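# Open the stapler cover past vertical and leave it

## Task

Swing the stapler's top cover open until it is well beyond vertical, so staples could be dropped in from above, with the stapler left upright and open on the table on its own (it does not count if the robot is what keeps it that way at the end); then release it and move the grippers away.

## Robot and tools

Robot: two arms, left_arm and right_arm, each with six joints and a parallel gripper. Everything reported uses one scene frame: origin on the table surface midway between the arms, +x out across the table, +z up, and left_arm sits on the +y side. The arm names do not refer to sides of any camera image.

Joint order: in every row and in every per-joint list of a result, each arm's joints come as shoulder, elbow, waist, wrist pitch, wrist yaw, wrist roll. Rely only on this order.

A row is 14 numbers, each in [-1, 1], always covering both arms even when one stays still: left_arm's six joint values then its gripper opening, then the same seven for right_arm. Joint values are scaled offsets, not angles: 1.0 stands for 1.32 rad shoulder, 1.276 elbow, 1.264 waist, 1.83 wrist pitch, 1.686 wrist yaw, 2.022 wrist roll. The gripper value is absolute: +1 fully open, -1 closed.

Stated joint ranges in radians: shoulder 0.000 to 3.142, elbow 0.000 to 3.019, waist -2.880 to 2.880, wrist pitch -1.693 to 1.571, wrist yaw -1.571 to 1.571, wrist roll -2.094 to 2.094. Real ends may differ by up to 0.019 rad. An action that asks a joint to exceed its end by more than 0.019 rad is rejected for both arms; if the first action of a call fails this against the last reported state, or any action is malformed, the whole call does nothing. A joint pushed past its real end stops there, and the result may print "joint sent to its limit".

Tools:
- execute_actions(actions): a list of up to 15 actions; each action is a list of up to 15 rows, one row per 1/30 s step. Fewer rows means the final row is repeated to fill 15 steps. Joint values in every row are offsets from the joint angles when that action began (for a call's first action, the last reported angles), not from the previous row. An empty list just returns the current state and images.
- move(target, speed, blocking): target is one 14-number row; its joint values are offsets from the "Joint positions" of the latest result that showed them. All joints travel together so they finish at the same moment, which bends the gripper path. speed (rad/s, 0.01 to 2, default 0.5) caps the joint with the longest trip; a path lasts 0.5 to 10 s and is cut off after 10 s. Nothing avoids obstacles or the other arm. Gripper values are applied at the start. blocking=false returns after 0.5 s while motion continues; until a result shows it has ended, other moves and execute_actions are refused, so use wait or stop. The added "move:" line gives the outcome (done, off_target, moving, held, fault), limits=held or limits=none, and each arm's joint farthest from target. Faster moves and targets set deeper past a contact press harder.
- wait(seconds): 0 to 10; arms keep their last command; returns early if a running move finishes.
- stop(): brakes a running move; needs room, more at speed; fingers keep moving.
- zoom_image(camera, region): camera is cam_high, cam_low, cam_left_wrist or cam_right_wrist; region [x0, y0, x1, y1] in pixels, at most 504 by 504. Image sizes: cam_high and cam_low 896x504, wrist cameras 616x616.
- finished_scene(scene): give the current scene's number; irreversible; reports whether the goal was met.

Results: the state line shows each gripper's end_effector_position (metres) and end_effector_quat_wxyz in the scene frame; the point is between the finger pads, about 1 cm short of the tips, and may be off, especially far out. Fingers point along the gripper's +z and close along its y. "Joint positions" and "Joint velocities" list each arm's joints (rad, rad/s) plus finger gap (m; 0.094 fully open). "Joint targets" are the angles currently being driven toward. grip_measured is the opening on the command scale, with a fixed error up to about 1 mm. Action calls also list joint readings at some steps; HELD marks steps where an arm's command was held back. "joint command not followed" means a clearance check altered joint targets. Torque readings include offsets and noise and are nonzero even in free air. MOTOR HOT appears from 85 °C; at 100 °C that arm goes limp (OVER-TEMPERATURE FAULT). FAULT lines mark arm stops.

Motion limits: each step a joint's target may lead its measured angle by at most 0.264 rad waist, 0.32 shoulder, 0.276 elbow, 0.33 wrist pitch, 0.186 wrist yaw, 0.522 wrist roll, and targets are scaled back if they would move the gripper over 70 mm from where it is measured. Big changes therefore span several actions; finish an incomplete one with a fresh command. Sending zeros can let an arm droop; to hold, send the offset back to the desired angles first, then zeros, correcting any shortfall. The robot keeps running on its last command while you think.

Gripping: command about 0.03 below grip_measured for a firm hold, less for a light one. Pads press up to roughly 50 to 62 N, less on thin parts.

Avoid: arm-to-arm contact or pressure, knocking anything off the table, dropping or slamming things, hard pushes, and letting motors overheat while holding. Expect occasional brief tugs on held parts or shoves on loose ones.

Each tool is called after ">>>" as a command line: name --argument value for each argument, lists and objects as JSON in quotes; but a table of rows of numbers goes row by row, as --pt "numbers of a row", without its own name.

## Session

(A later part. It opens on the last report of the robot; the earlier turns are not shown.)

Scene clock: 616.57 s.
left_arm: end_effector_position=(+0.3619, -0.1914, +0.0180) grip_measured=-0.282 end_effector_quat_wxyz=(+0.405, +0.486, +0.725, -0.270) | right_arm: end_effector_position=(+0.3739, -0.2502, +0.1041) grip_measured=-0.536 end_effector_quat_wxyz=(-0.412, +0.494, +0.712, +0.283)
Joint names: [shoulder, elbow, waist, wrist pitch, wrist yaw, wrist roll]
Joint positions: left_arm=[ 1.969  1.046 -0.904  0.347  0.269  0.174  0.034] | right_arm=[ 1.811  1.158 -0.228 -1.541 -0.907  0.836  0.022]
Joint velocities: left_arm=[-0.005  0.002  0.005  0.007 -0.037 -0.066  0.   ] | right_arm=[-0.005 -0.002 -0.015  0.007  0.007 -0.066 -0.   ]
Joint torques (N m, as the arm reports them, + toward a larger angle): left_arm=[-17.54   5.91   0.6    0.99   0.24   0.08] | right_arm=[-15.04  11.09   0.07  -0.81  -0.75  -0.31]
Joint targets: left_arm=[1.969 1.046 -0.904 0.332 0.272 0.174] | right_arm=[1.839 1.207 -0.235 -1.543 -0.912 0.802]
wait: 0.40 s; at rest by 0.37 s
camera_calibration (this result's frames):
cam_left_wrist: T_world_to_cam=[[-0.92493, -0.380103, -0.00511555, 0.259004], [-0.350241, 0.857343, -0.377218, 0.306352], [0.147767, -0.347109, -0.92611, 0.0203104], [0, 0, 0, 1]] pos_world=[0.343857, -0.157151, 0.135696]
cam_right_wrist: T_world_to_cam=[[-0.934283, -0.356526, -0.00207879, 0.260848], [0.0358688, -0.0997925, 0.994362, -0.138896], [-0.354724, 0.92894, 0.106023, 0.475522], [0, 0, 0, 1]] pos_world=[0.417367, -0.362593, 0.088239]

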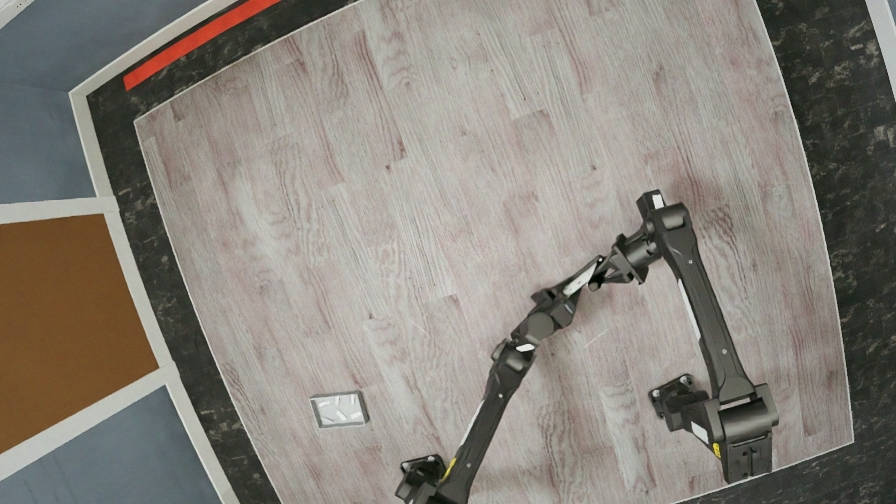

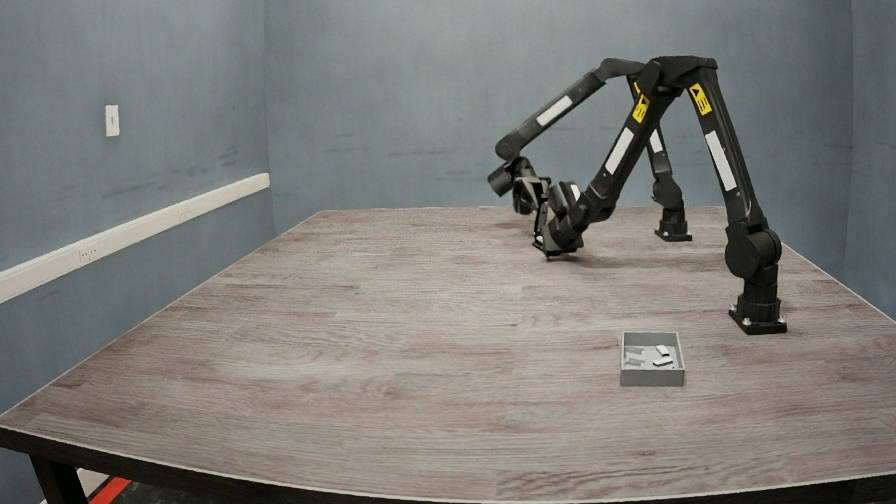

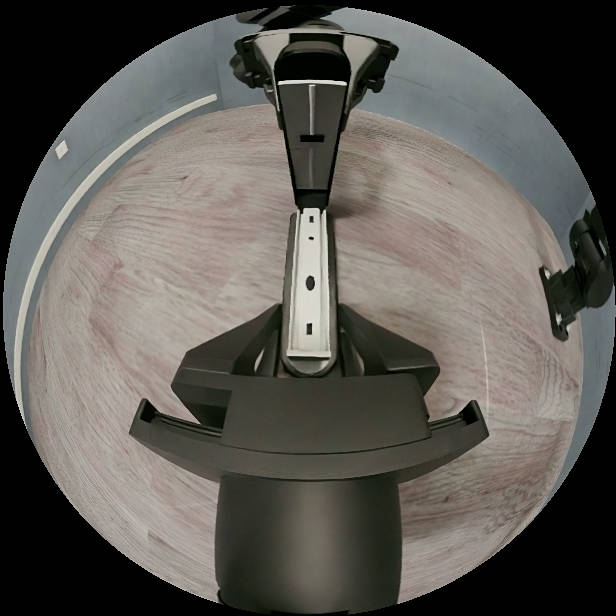

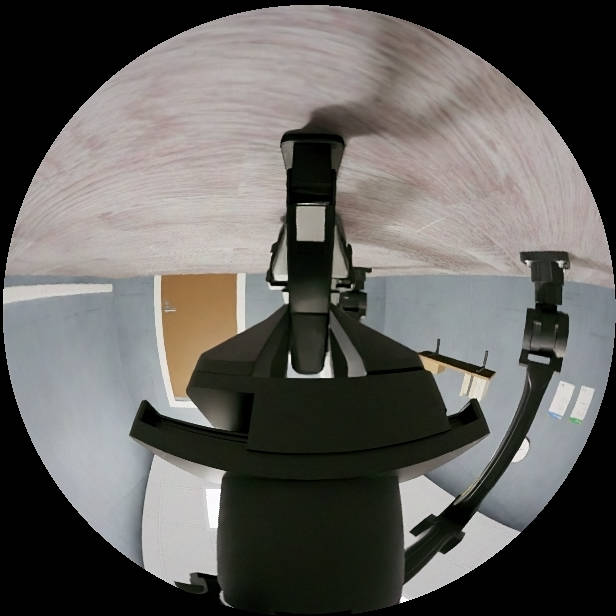

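>>> execute_actions --actions '[]'

Scene clock: 625.27 s.
left_arm: end_effector_position=(+0.3619, -0.1914, +0.0180) grip_measured=-0.282 end_effector_quat_wxyz=(+0.405, +0.486, +0.725, -0.270) | right_arm: end_effector_position=(+0.3739, -0.2502, +0.1041) grip_measured=-0.536 end_effector_quat_wxyz=(-0.412, +0.494, +0.712, +0.283)
Joint names: [shoulder, elbow, waist, wrist pitch, wrist yaw, wrist roll]
Joint positions: left_arm=[ 1.969  1.046 -0.904  0.347  0.269  0.174  0.034] | right_arm=[ 1.811  1.158 -0.228 -1.541 -0.907  0.836  0.022]
Joint velocities: left_arm=[ 0.015 -0.007  0.005 -0.012  0.037 -0.007 -0.001] | right_arm=[-0.005  0.002  0.015 -0.007 -0.066 -0.007 -0.001]
Joint torques (N m, as the arm reports them, + toward a larger angle): left_arm=[-17.58   5.89   0.65   1.01   0.25   0.09] | right_arm=[-14.99  11.11   0.1   -0.81  -0.75  -0.33]
Joint targets: left_arm=[1.969 1.046 -0.904 0.332 0.272 0.174] | right_arm=[1.839 1.207 -0.235 -1.543 -0.912 0.802]
camera_calibration (this result's frames):
cam_left_wrist: T_world_to_cam=[[-0.92493, -0.380103, -0.00511555, 0.259004], [-0.350241, 0.857343, -0.377218, 0.306352], [0.147767, -0.347109, -0.92611, 0.0203104], [0, 0, 0, 1]] pos_world=[0.343857, -0.157151, 0.135696]
cam_right_wrist: T_world_to_cam=[[-0.934283, -0.356526, -0.00207879, 0.260848], [0.0358688, -0.0997925, 0.994362, -0.138896], [-0.354724, 0.92894, 0.106023, 0.475522], [0, 0, 0, 1]] pos_world=[0.417367, -0.362593, 0.088239]

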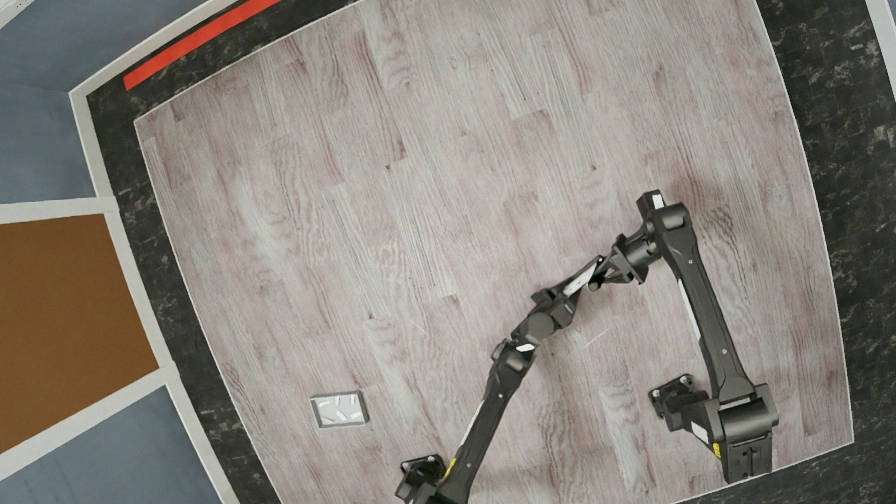

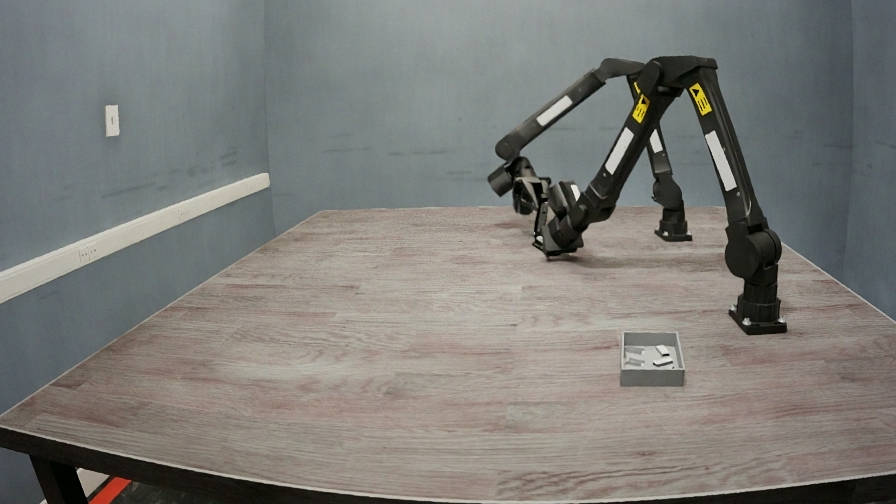

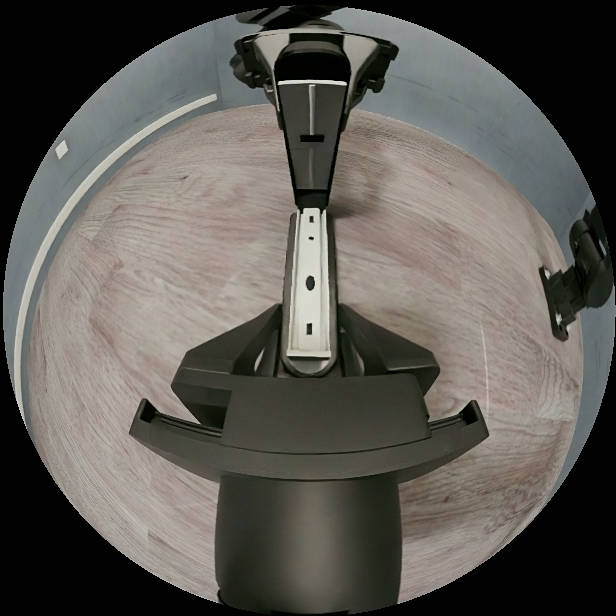

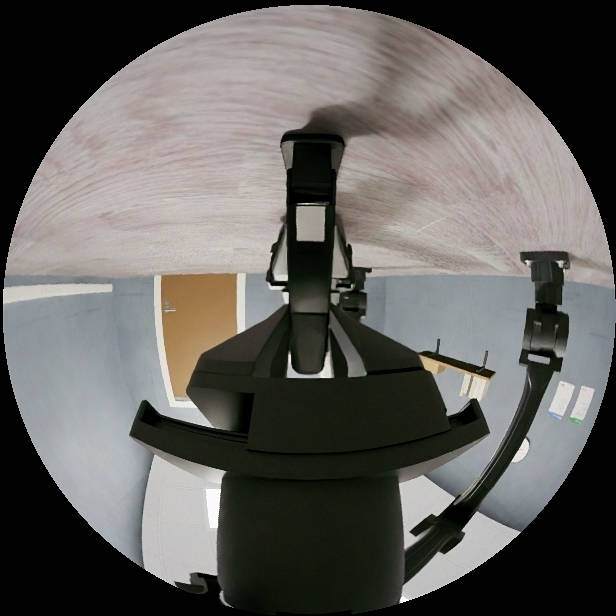

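>>> execute_actions --actions '[[[0,0,0,-0.008,0,0,-0.33,0.02151,0.04006,-0.00888,-0.00600,0.00293,-0.01689,-0.56],[0,0,0,-0.008,0,0,-0.33,0.02256,0.04249,-0.01143,-0.00872,0.00408,-0.01895,-0.56],[0,0,0,-0.008,0,0,-0.33,0.02362,0.04493,-0.01398,-0.01144,0.00523,-0.02100,-0.56],[0,0,0,-0.008,0,0,-0.33,0.02467,0.04736,-0.01653,-0.01416,0.00638,-0.02306,-0.56],[0,0,0,-0.008,0,0,-0.33,0.02573,0.04980,-0.01908,-0.01688,0.00753,-0.02511,-0.56],[0,0,0,-0.008,0,0,-0.33,0.02678,0.05223,-0.02163,-0.01960,0.00868,-0.02716,-0.56],[0,0,0,-0.008,0,0,-0.33,0.02784,0.05467,-0.02418,-0.02231,0.00983,-0.02922,-0.56],[0,0,0,-0.008,0,0,-0.33,0.02889,0.05710,-0.02673,-0.02503,0.01098,-0.03127,-0.56],[0,0,0,-0.008,0,0,-0.33,0.02995,0.05954,-0.02928,-0.02775,0.01213,-0.03332,-0.56],[0,0,0,-0.008,0,0,-0.33,0.03100,0.06197,-0.03183,-0.03047,0.01328,-0.03538,-0.56],[0,0,0,-0.008,0,0,-0.33,0.03206,0.06441,-0.03438,-0.03319,0.01443,-0.03743,-0.56],[0,0,0,-0.008,0,0,-0.33,0.03311,0.06684,-0.03693,-0.03591,0.01558,-0.03949,-0.56],[0,0,0,-0.008,0,0,-0.33,0.03417,0.06928,-0.03948,-0.03863,0.01673,-0.04154,-0.56]]]'

>>> wait --seconds 0.4

Scene clock: 675.07 s.
left_arm: end_effector_position=(+0.3621, -0.1913, +0.0179) grip_measured=-0.282 end_effector_quat_wxyz=(+0.406, +0.486, +0.726, -0.270) | right_arm: end_effector_position=(+0.3769, -0.2581, +0.1068) grip_measured=-0.536 end_effector_quat_wxyz=(-0.422, +0.489, +0.710, +0.280)
Joint names: [shoulder, elbow, waist, wrist pitch, wrist yaw, wrist roll]
Joint positions: left_arm=[ 1.969  1.046 -0.904  0.347  0.268  0.174  0.034] | right_arm=[ 1.835  1.189 -0.245 -1.602 -0.895  0.788  0.022]
Joint velocities: left_arm=[-0.015 -0.002 -0.005 -0.032  0.007 -0.037  0.001] | right_arm=[ 0.015  0.042 -0.044 -0.071  0.037 -0.066 -0.001]
Joint torques (N m, as the arm reports them, + toward a larger angle): left_arm=[-17.96   5.88   0.36   1.09   0.2    0.09] | right_arm=[-15.68  11.41  -1.9   -0.97   0.2   -0.23]
Joint targets: left_arm=[1.969 1.046 -0.904 0.332 0.269 0.174] | right_arm=[1.856 1.246 -0.278 -1.612 -0.878 0.752]
Step readings (joint positions):
0: left_arm=[1.969 1.046 -0.904 0.347 0.269 0.174] | right_arm=[1.811 1.158 -0.228 -1.541 -0.907 0.836]
1: left_arm=[1.969 1.046 -0.904 0.347 0.269 0.174] | right_arm=[1.811 1.158 -0.228 -1.542 -0.905 0.835]
2: left_arm=[1.969 1.046 -0.904 0.347 0.268 0.174] | right_arm=[1.811 1.159 -0.228 -1.544 -0.903 0.834]
4: left_arm=[1.969 1.046 -0.904 0.347 0.268 0.174] | right_arm=[1.814 1.164 -0.230 -1.550 -0.901 0.830]
8: left_arm=[1.969 1.046 -0.904 0.347 0.268 0.174] | right_arm=[1.823 1.173 -0.234 -1.569 -0.900 0.815]
15: Joint positions above
camera_calibration (this result's frames):
cam_left_wrist: T_world_to_cam=[[-0.924365, -0.381469, -0.00558032, 0.258804], [-0.351385, 0.856982, -0.376976, 0.306656], [0.148587, -0.346503, -0.926206, 0.0201041], [0, 0, 0, 1]] pos_world=[0.343997, -0.157106, 0.135667]
cam_right_wrist: T_world_to_cam=[[-0.929263, -0.369326, 0.00824933, 0.254614], [0.0522876, -0.10939, 0.992623, -0.15099], [-0.365699, 0.922839, 0.120963, 0.484677], [0, 0, 0, 1]] pos_world=[0.421744, -0.36976, 0.0891473]

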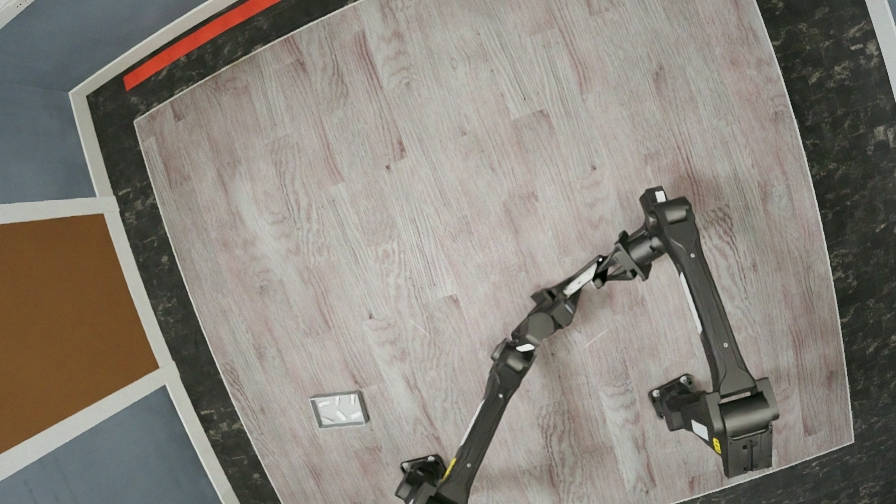

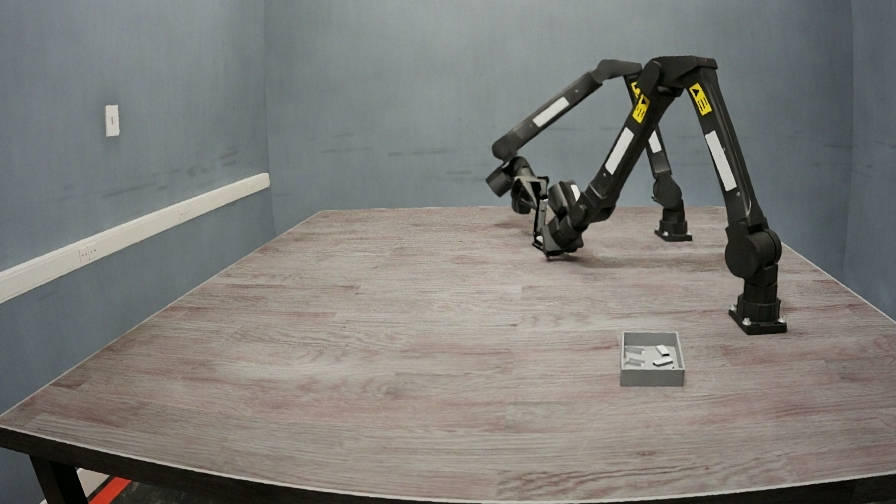

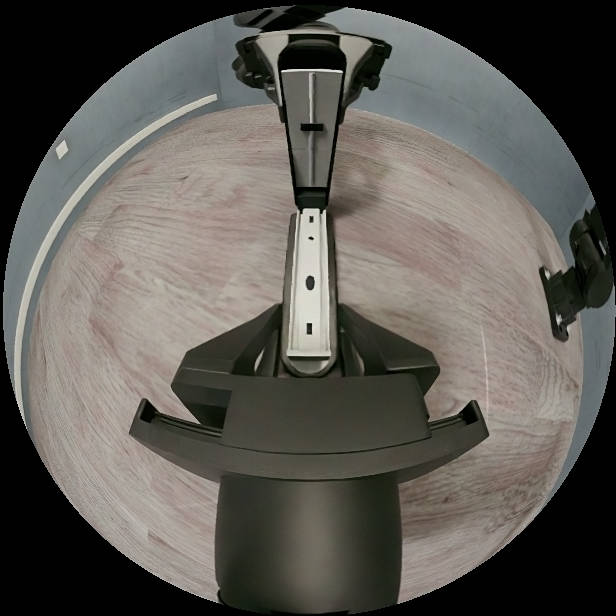

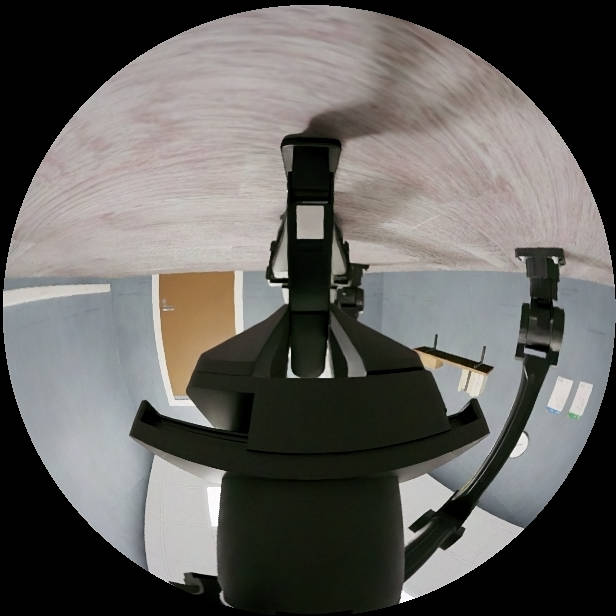

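Scene clock: 675.47 s.
left_arm: end_effector_position=(+0.3621, -0.1913, +0.0179) grip_measured=-0.282 end_effector_quat_wxyz=(+0.406, +0.486, +0.726, -0.270) | right_arm: end_effector_position=(+0.3773, -0.2600, +0.1073) grip_measured=-0.536 end_effector_quat_wxyz=(-0.421, +0.489, +0.711, +0.281)
Joint names: [shoulder, elbow, waist, wrist pitch, wrist yaw, wrist roll]
Joint positions: left_arm=[ 1.969  1.046 -0.904  0.347  0.268  0.174  0.034] | right_arm=[ 1.836  1.191 -0.249 -1.606 -0.893  0.781  0.022]
Joint velocities: left_arm=[-0.015  0.017 -0.005 -0.002 -0.007  0.037 -0.   ] | right_arm=[-0.015 -0.007  0.005 -0.002  0.037 -0.022  0.   ]
Joint torques (N m, as the arm reports them, + toward a larger angle): left_arm=[-17.61   5.88   0.37   1.     0.18   0.07] | right_arm=[-16.06  11.61  -1.59  -1.06   0.13  -0.29]
Joint targets: left_arm=[1.969 1.046 -0.904 0.332 0.269 0.174] | right_arm=[1.856 1.246 -0.278 -1.612 -0.878 0.752]
wait: 0.40 s; at rest by 0.27 s
camera_calibration (this result's frames):
cam_left_wrist: T_world_to_cam=[[-0.924365, -0.381469, -0.00558032, 0.258804], [-0.351385, 0.856982, -0.376976, 0.306656], [0.148587, -0.346503, -0.926206, 0.0201041], [0, 0, 0, 1]] pos_world=[0.343997, -0.157106, 0.135667]
cam_right_wrist: T_world_to_cam=[[-0.929287, -0.369309, 0.00597225, 0.25452], [0.050142, -0.110119, 0.992653, -0.151096], [-0.365938, 0.922759, 0.12085, 0.48651], [0, 0, 0, 1]] pos_world=[0.422131, -0.371574, 0.0896707]

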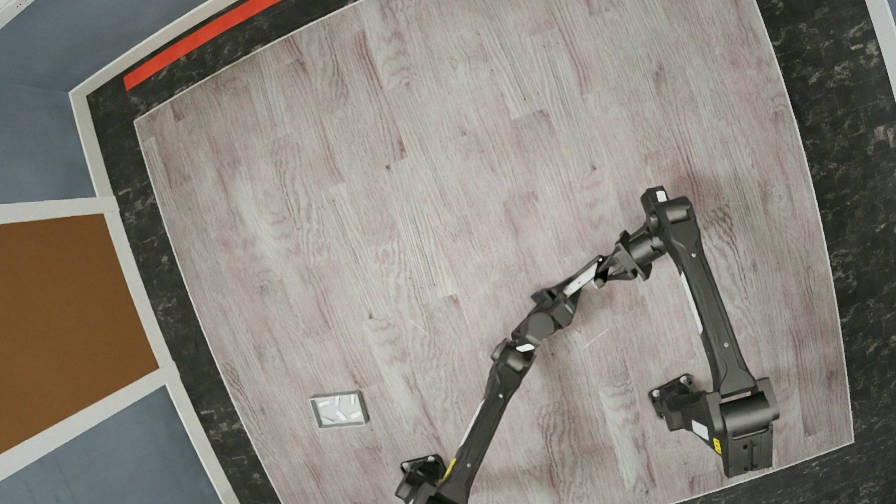

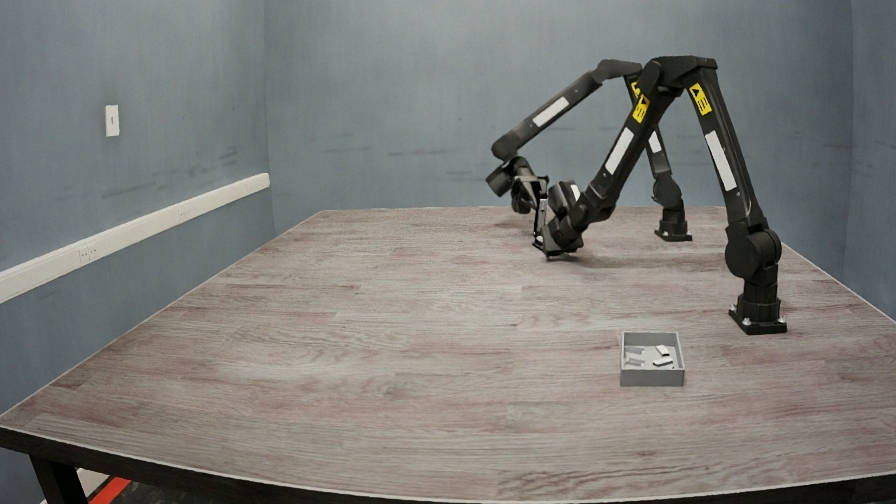

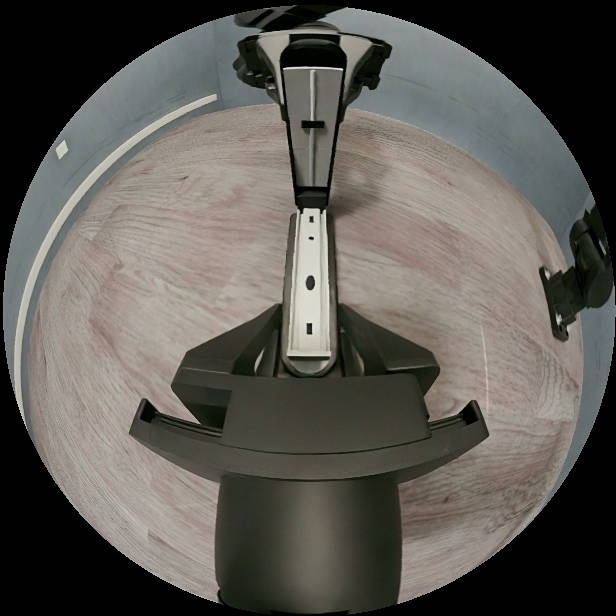

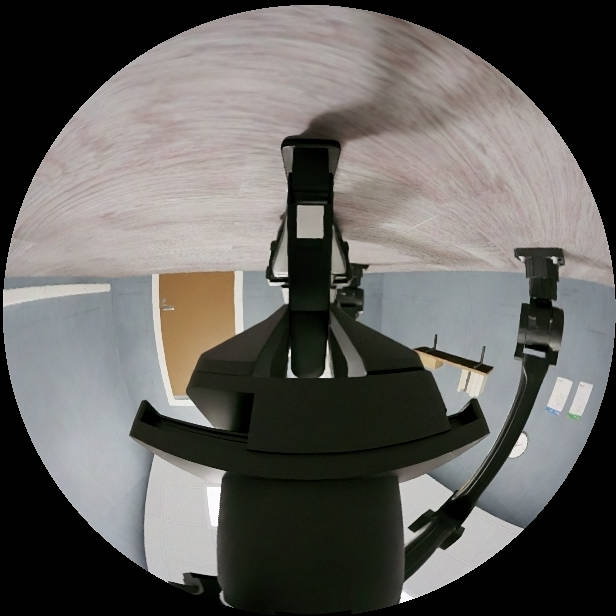

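>>> execute_actions --actions '[[[0,0,0,-0.008,0,0,-0.33,0.0171,0.0408,-0.0184,-0.0043,0.0070,-0.0157,-0.55],[0,0,0,-0.008,0,0,-0.33,0.0175,0.0425,-0.0209,-0.0053,0.0081,-0.0166,-0.55],[0,0,0,-0.008,0,0,-0.33,0.0179,0.0441,-0.0235,-0.0063,0.0092,-0.0175,-0.55],[0,0,0,-0.008,0,0,-0.33,0.0183,0.0457,-0.0260,-0.0073,0.0103,-0.0185,-0.55],[0,0,0,-0.008,0,0,-0.33,0.0187,0.0474,-0.0286,-0.0083,0.0114,-0.0194,-0.55],[0,0,0,-0.008,0,0,-0.33,0.0191,0.0490,-0.0311,-0.0093,0.0125,-0.0203,-0.55],[0,0,0,-0.008,0,0,-0.33,0.0195,0.0506,-0.0337,-0.0104,0.0135,-0.0212,-0.55],[0,0,0,-0.008,0,0,-0.33,0.0199,0.0522,-0.0362,-0.0114,0.0146,-0.0221,-0.55],[0,0,0,-0.008,0,0,-0.33,0.0203,0.0539,-0.0388,-0.0124,0.0157,-0.0230,-0.55],[0,0,0,-0.008,0,0,-0.33,0.0207,0.0555,-0.0413,-0.0134,0.0168,-0.0240,-0.55],[0,0,0,-0.008,0,0,-0.33,0.0211,0.0571,-0.0439,-0.0144,0.0179,-0.0249,-0.55],[0,0,0,-0.008,0,0,-0.33,0.0215,0.0588,-0.0464,-0.0154,0.0190,-0.0258,-0.55],[0,0,0,-0.008,0,0,-0.33,0.0219,0.0604,-0.0490,-0.0164,0.0201,-0.0267,-0.55]]]'

>>> wait --seconds 0.4

Scene clock: 687.23 s.
left_arm: end_effector_position=(+0.3621, -0.1913, +0.0179) grip_measured=-0.282 end_effector_quat_wxyz=(+0.406, +0.487, +0.725, -0.269) | right_arm: end_effector_position=(+0.3818, -0.2743, +0.1096) grip_measured=-0.534 end_effector_quat_wxyz=(-0.416, +0.491, +0.712, +0.280)
Joint names: [shoulder, elbow, waist, wrist pitch, wrist yaw, wrist roll]
Joint positions: left_arm=[ 1.969  1.046 -0.904  0.347  0.268  0.175  0.034] | right_arm=[ 1.842  1.211 -0.279 -1.631 -0.87   0.76   0.022]
Joint velocities: left_arm=[-0.005 -0.002 -0.005  0.007 -0.066  0.007 -0.001] | right_arm=[ 0.005  0.012 -0.103 -0.037  0.066 -0.066  0.001]
Joint torques (N m, as the arm reports them, + toward a larger angle): left_arm=[-17.73   5.85   0.57   1.01   0.13   0.04] | right_arm=[-16.17  11.57  -1.16  -0.91  -0.05  -0.28]
Joint targets: left_arm=[1.969 1.046 -0.904 0.332 0.268 0.173] | right_arm=[1.865 1.268 -0.311 -1.636 -0.859 0.728]
Step readings (joint positions):
0: left_arm=[1.969 1.046 -0.904 0.347 0.268 0.174] | right_arm=[1.836 1.191 -0.249 -1.606 -0.893 0.781]
1: left_arm=[1.969 1.046 -0.904 0.347 0.268 0.174] | right_arm=[1.836 1.191 -0.249 -1.606 -0.893 0.781]
2: left_arm=[1.969 1.046 -0.904 0.347 0.268 0.174] | right_arm=[1.836 1.191 -0.249 -1.606 -0.893 0.781]
4: left_arm=[1.969 1.046 -0.904 0.347 0.268 0.174] | right_arm=[1.837 1.192 -0.249 -1.609 -0.892 0.778]
8: left_arm=[1.969 1.046 -0.904 0.347 0.268 0.174] | right_arm=[1.840 1.198 -0.254 -1.617 -0.887 0.773]
15: Joint positions above
camera_calibration (this result's frames):
cam_left_wrist: T_world_to_cam=[[-0.924737, -0.380538, -0.00720313, 0.259146], [-0.349961, 0.857568, -0.376968, 0.306252], [0.149628, -0.346075, -0.926198, 0.0198087], [0, 0, 0, 1]] pos_world=[0.343855, -0.157161, 0.135661]
cam_right_wrist: T_world_to_cam=[[-0.930993, -0.365012, 0.00434586, 0.255443], [0.0441643, -0.100811, 0.993925, -0.150466], [-0.362357, 0.925529, 0.109975, 0.501672], [0, 0, 0, 1]] pos_world=[0.426245, -0.386241, 0.0932705]

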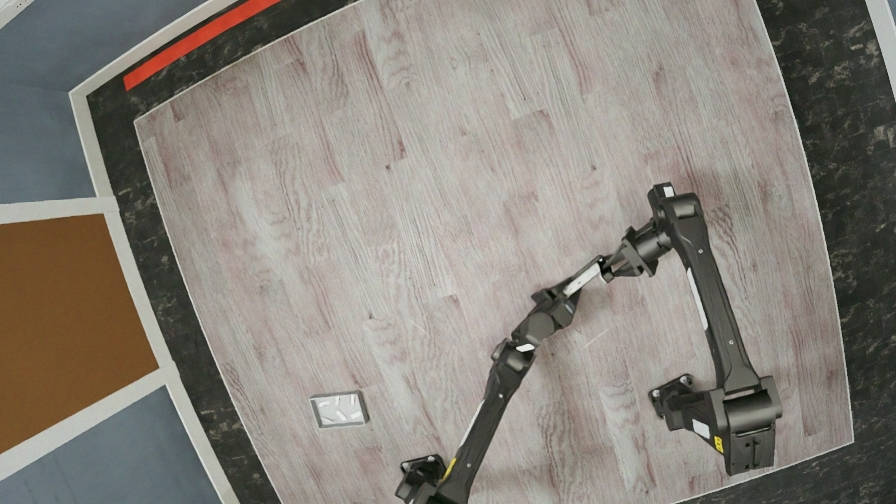

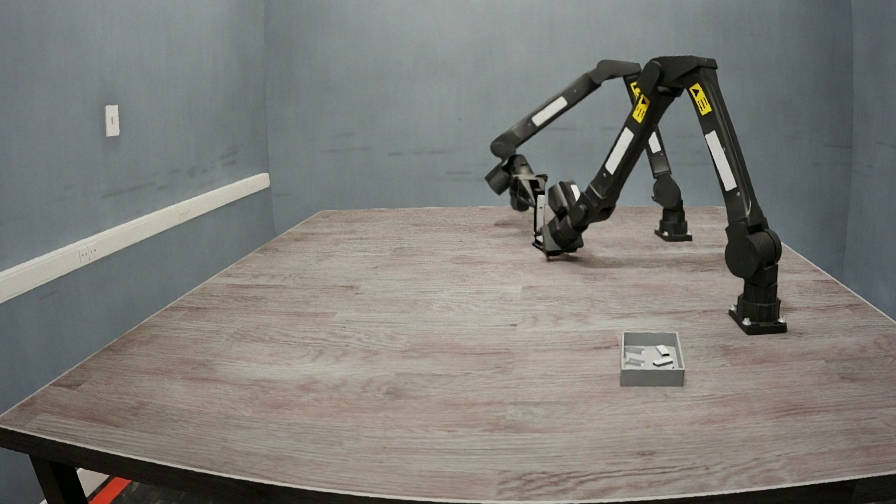

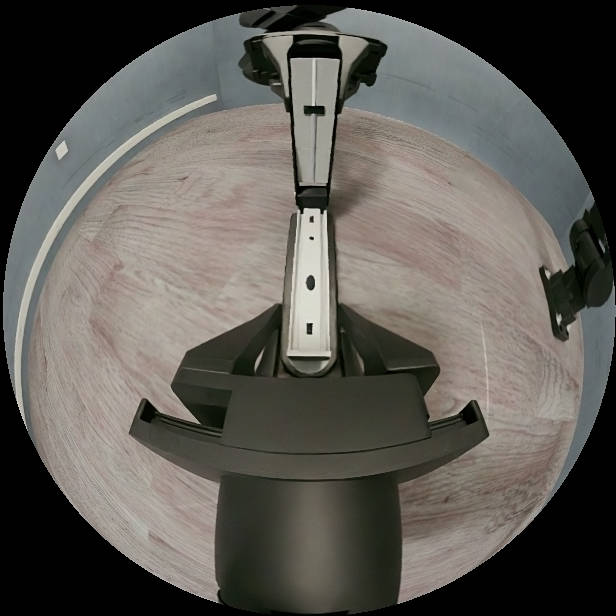

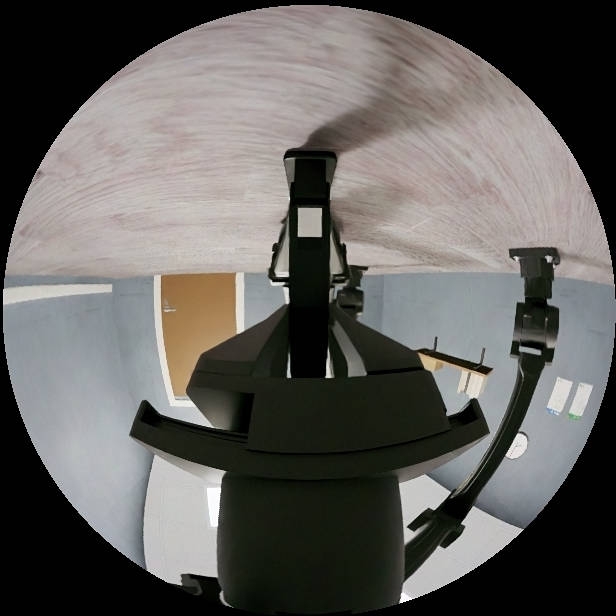

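Scene clock: 687.63 s.
left_arm: end_effector_position=(+0.3621, -0.1913, +0.0179) grip_measured=-0.282 end_effector_quat_wxyz=(+0.406, +0.488, +0.724, -0.269) | right_arm: end_effector_position=(+0.3821, -0.2759, +0.1097) grip_measured=-0.534 end_effector_quat_wxyz=(-0.416, +0.492, +0.712, +0.281)
Joint names: [shoulder, elbow, waist, wrist pitch, wrist yaw, wrist roll]
Joint positions: left_arm=[ 1.969  1.046 -0.904  0.347  0.268  0.178  0.034] | right_arm=[ 1.843  1.212 -0.283 -1.633 -0.87   0.755  0.022]
Joint velocities: left_arm=[-0.015  0.002 -0.005 -0.012 -0.022 -0.022 -0.   ] | right_arm=[ 0.005 -0.007 -0.005 -0.007 -0.051  0.037  0.   ]
Joint torques (N m, as the arm reports them, + toward a larger angle): left_arm=[-17.71   5.88   0.48   1.03   0.13   0.01] | right_arm=[-16.11  11.7   -1.65  -0.98  -0.03  -0.26]
Joint targets: left_arm=[1.969 1.046 -0.904 0.332 0.268 0.174] | right_arm=[1.865 1.268 -0.311 -1.636 -0.859 0.728]
wait: 0.40 s; at rest by 0.27 s
camera_calibration (this result's frames):
cam_left_wrist: T_world_to_cam=[[-0.925253, -0.379233, -0.00947504, 0.259623], [-0.347966, 0.858386, -0.376952, 0.305686], [0.151086, -0.345479, -0.926184, 0.0193946], [0, 0, 0, 1]] pos_world=[0.343655, -0.157238, 0.135652]
cam_right_wrist: T_world_to_cam=[[-0.931609, -0.363453, 0.00252863, 0.255936], [0.0426114, -0.102308, 0.99384, -0.15056], [-0.360955, 0.925978, 0.110798, 0.502805], [0, 0, 0, 1]] pos_world=[0.426338, -0.387969, 0.0932757]

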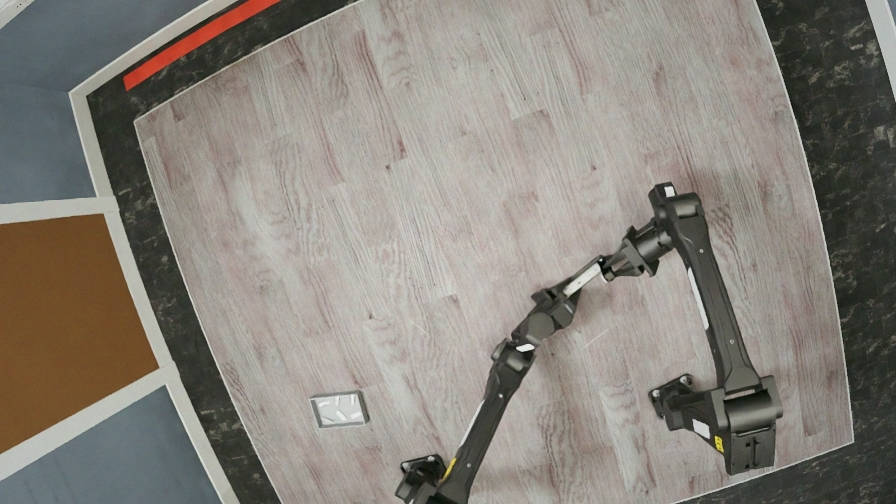

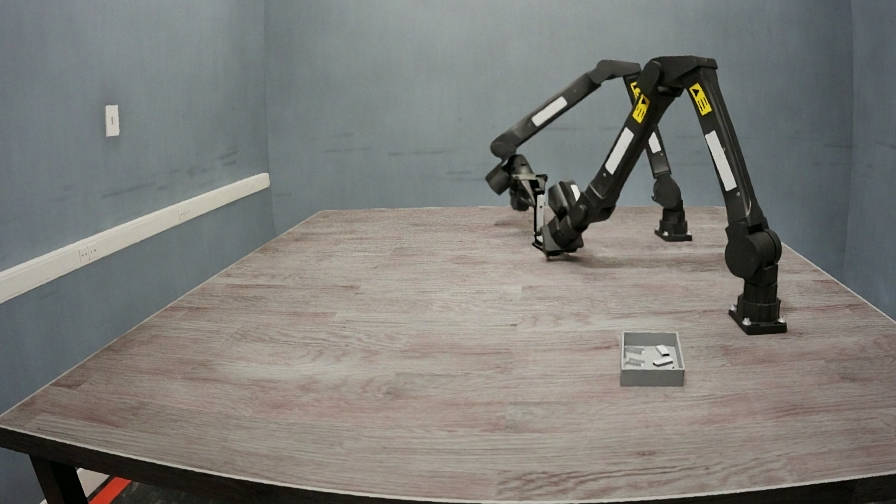

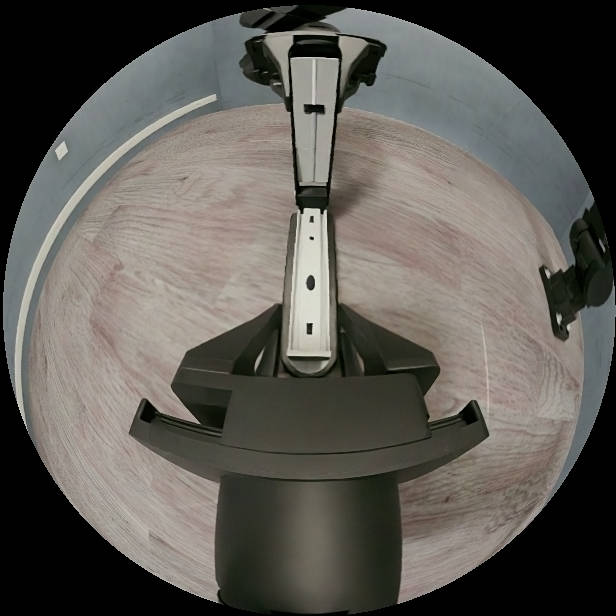

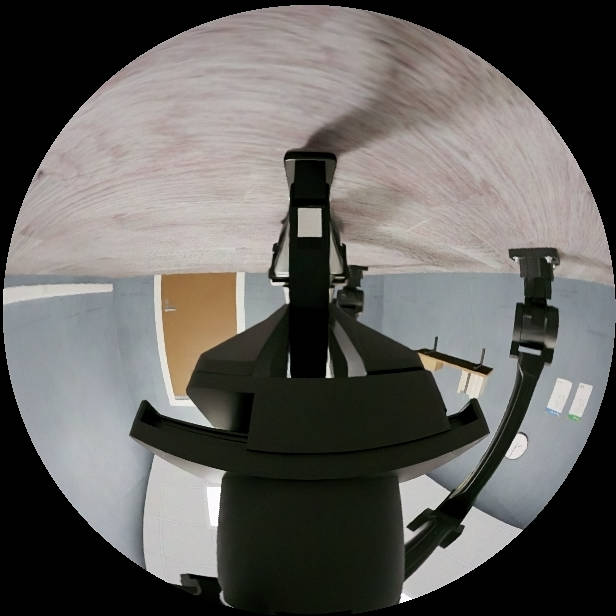

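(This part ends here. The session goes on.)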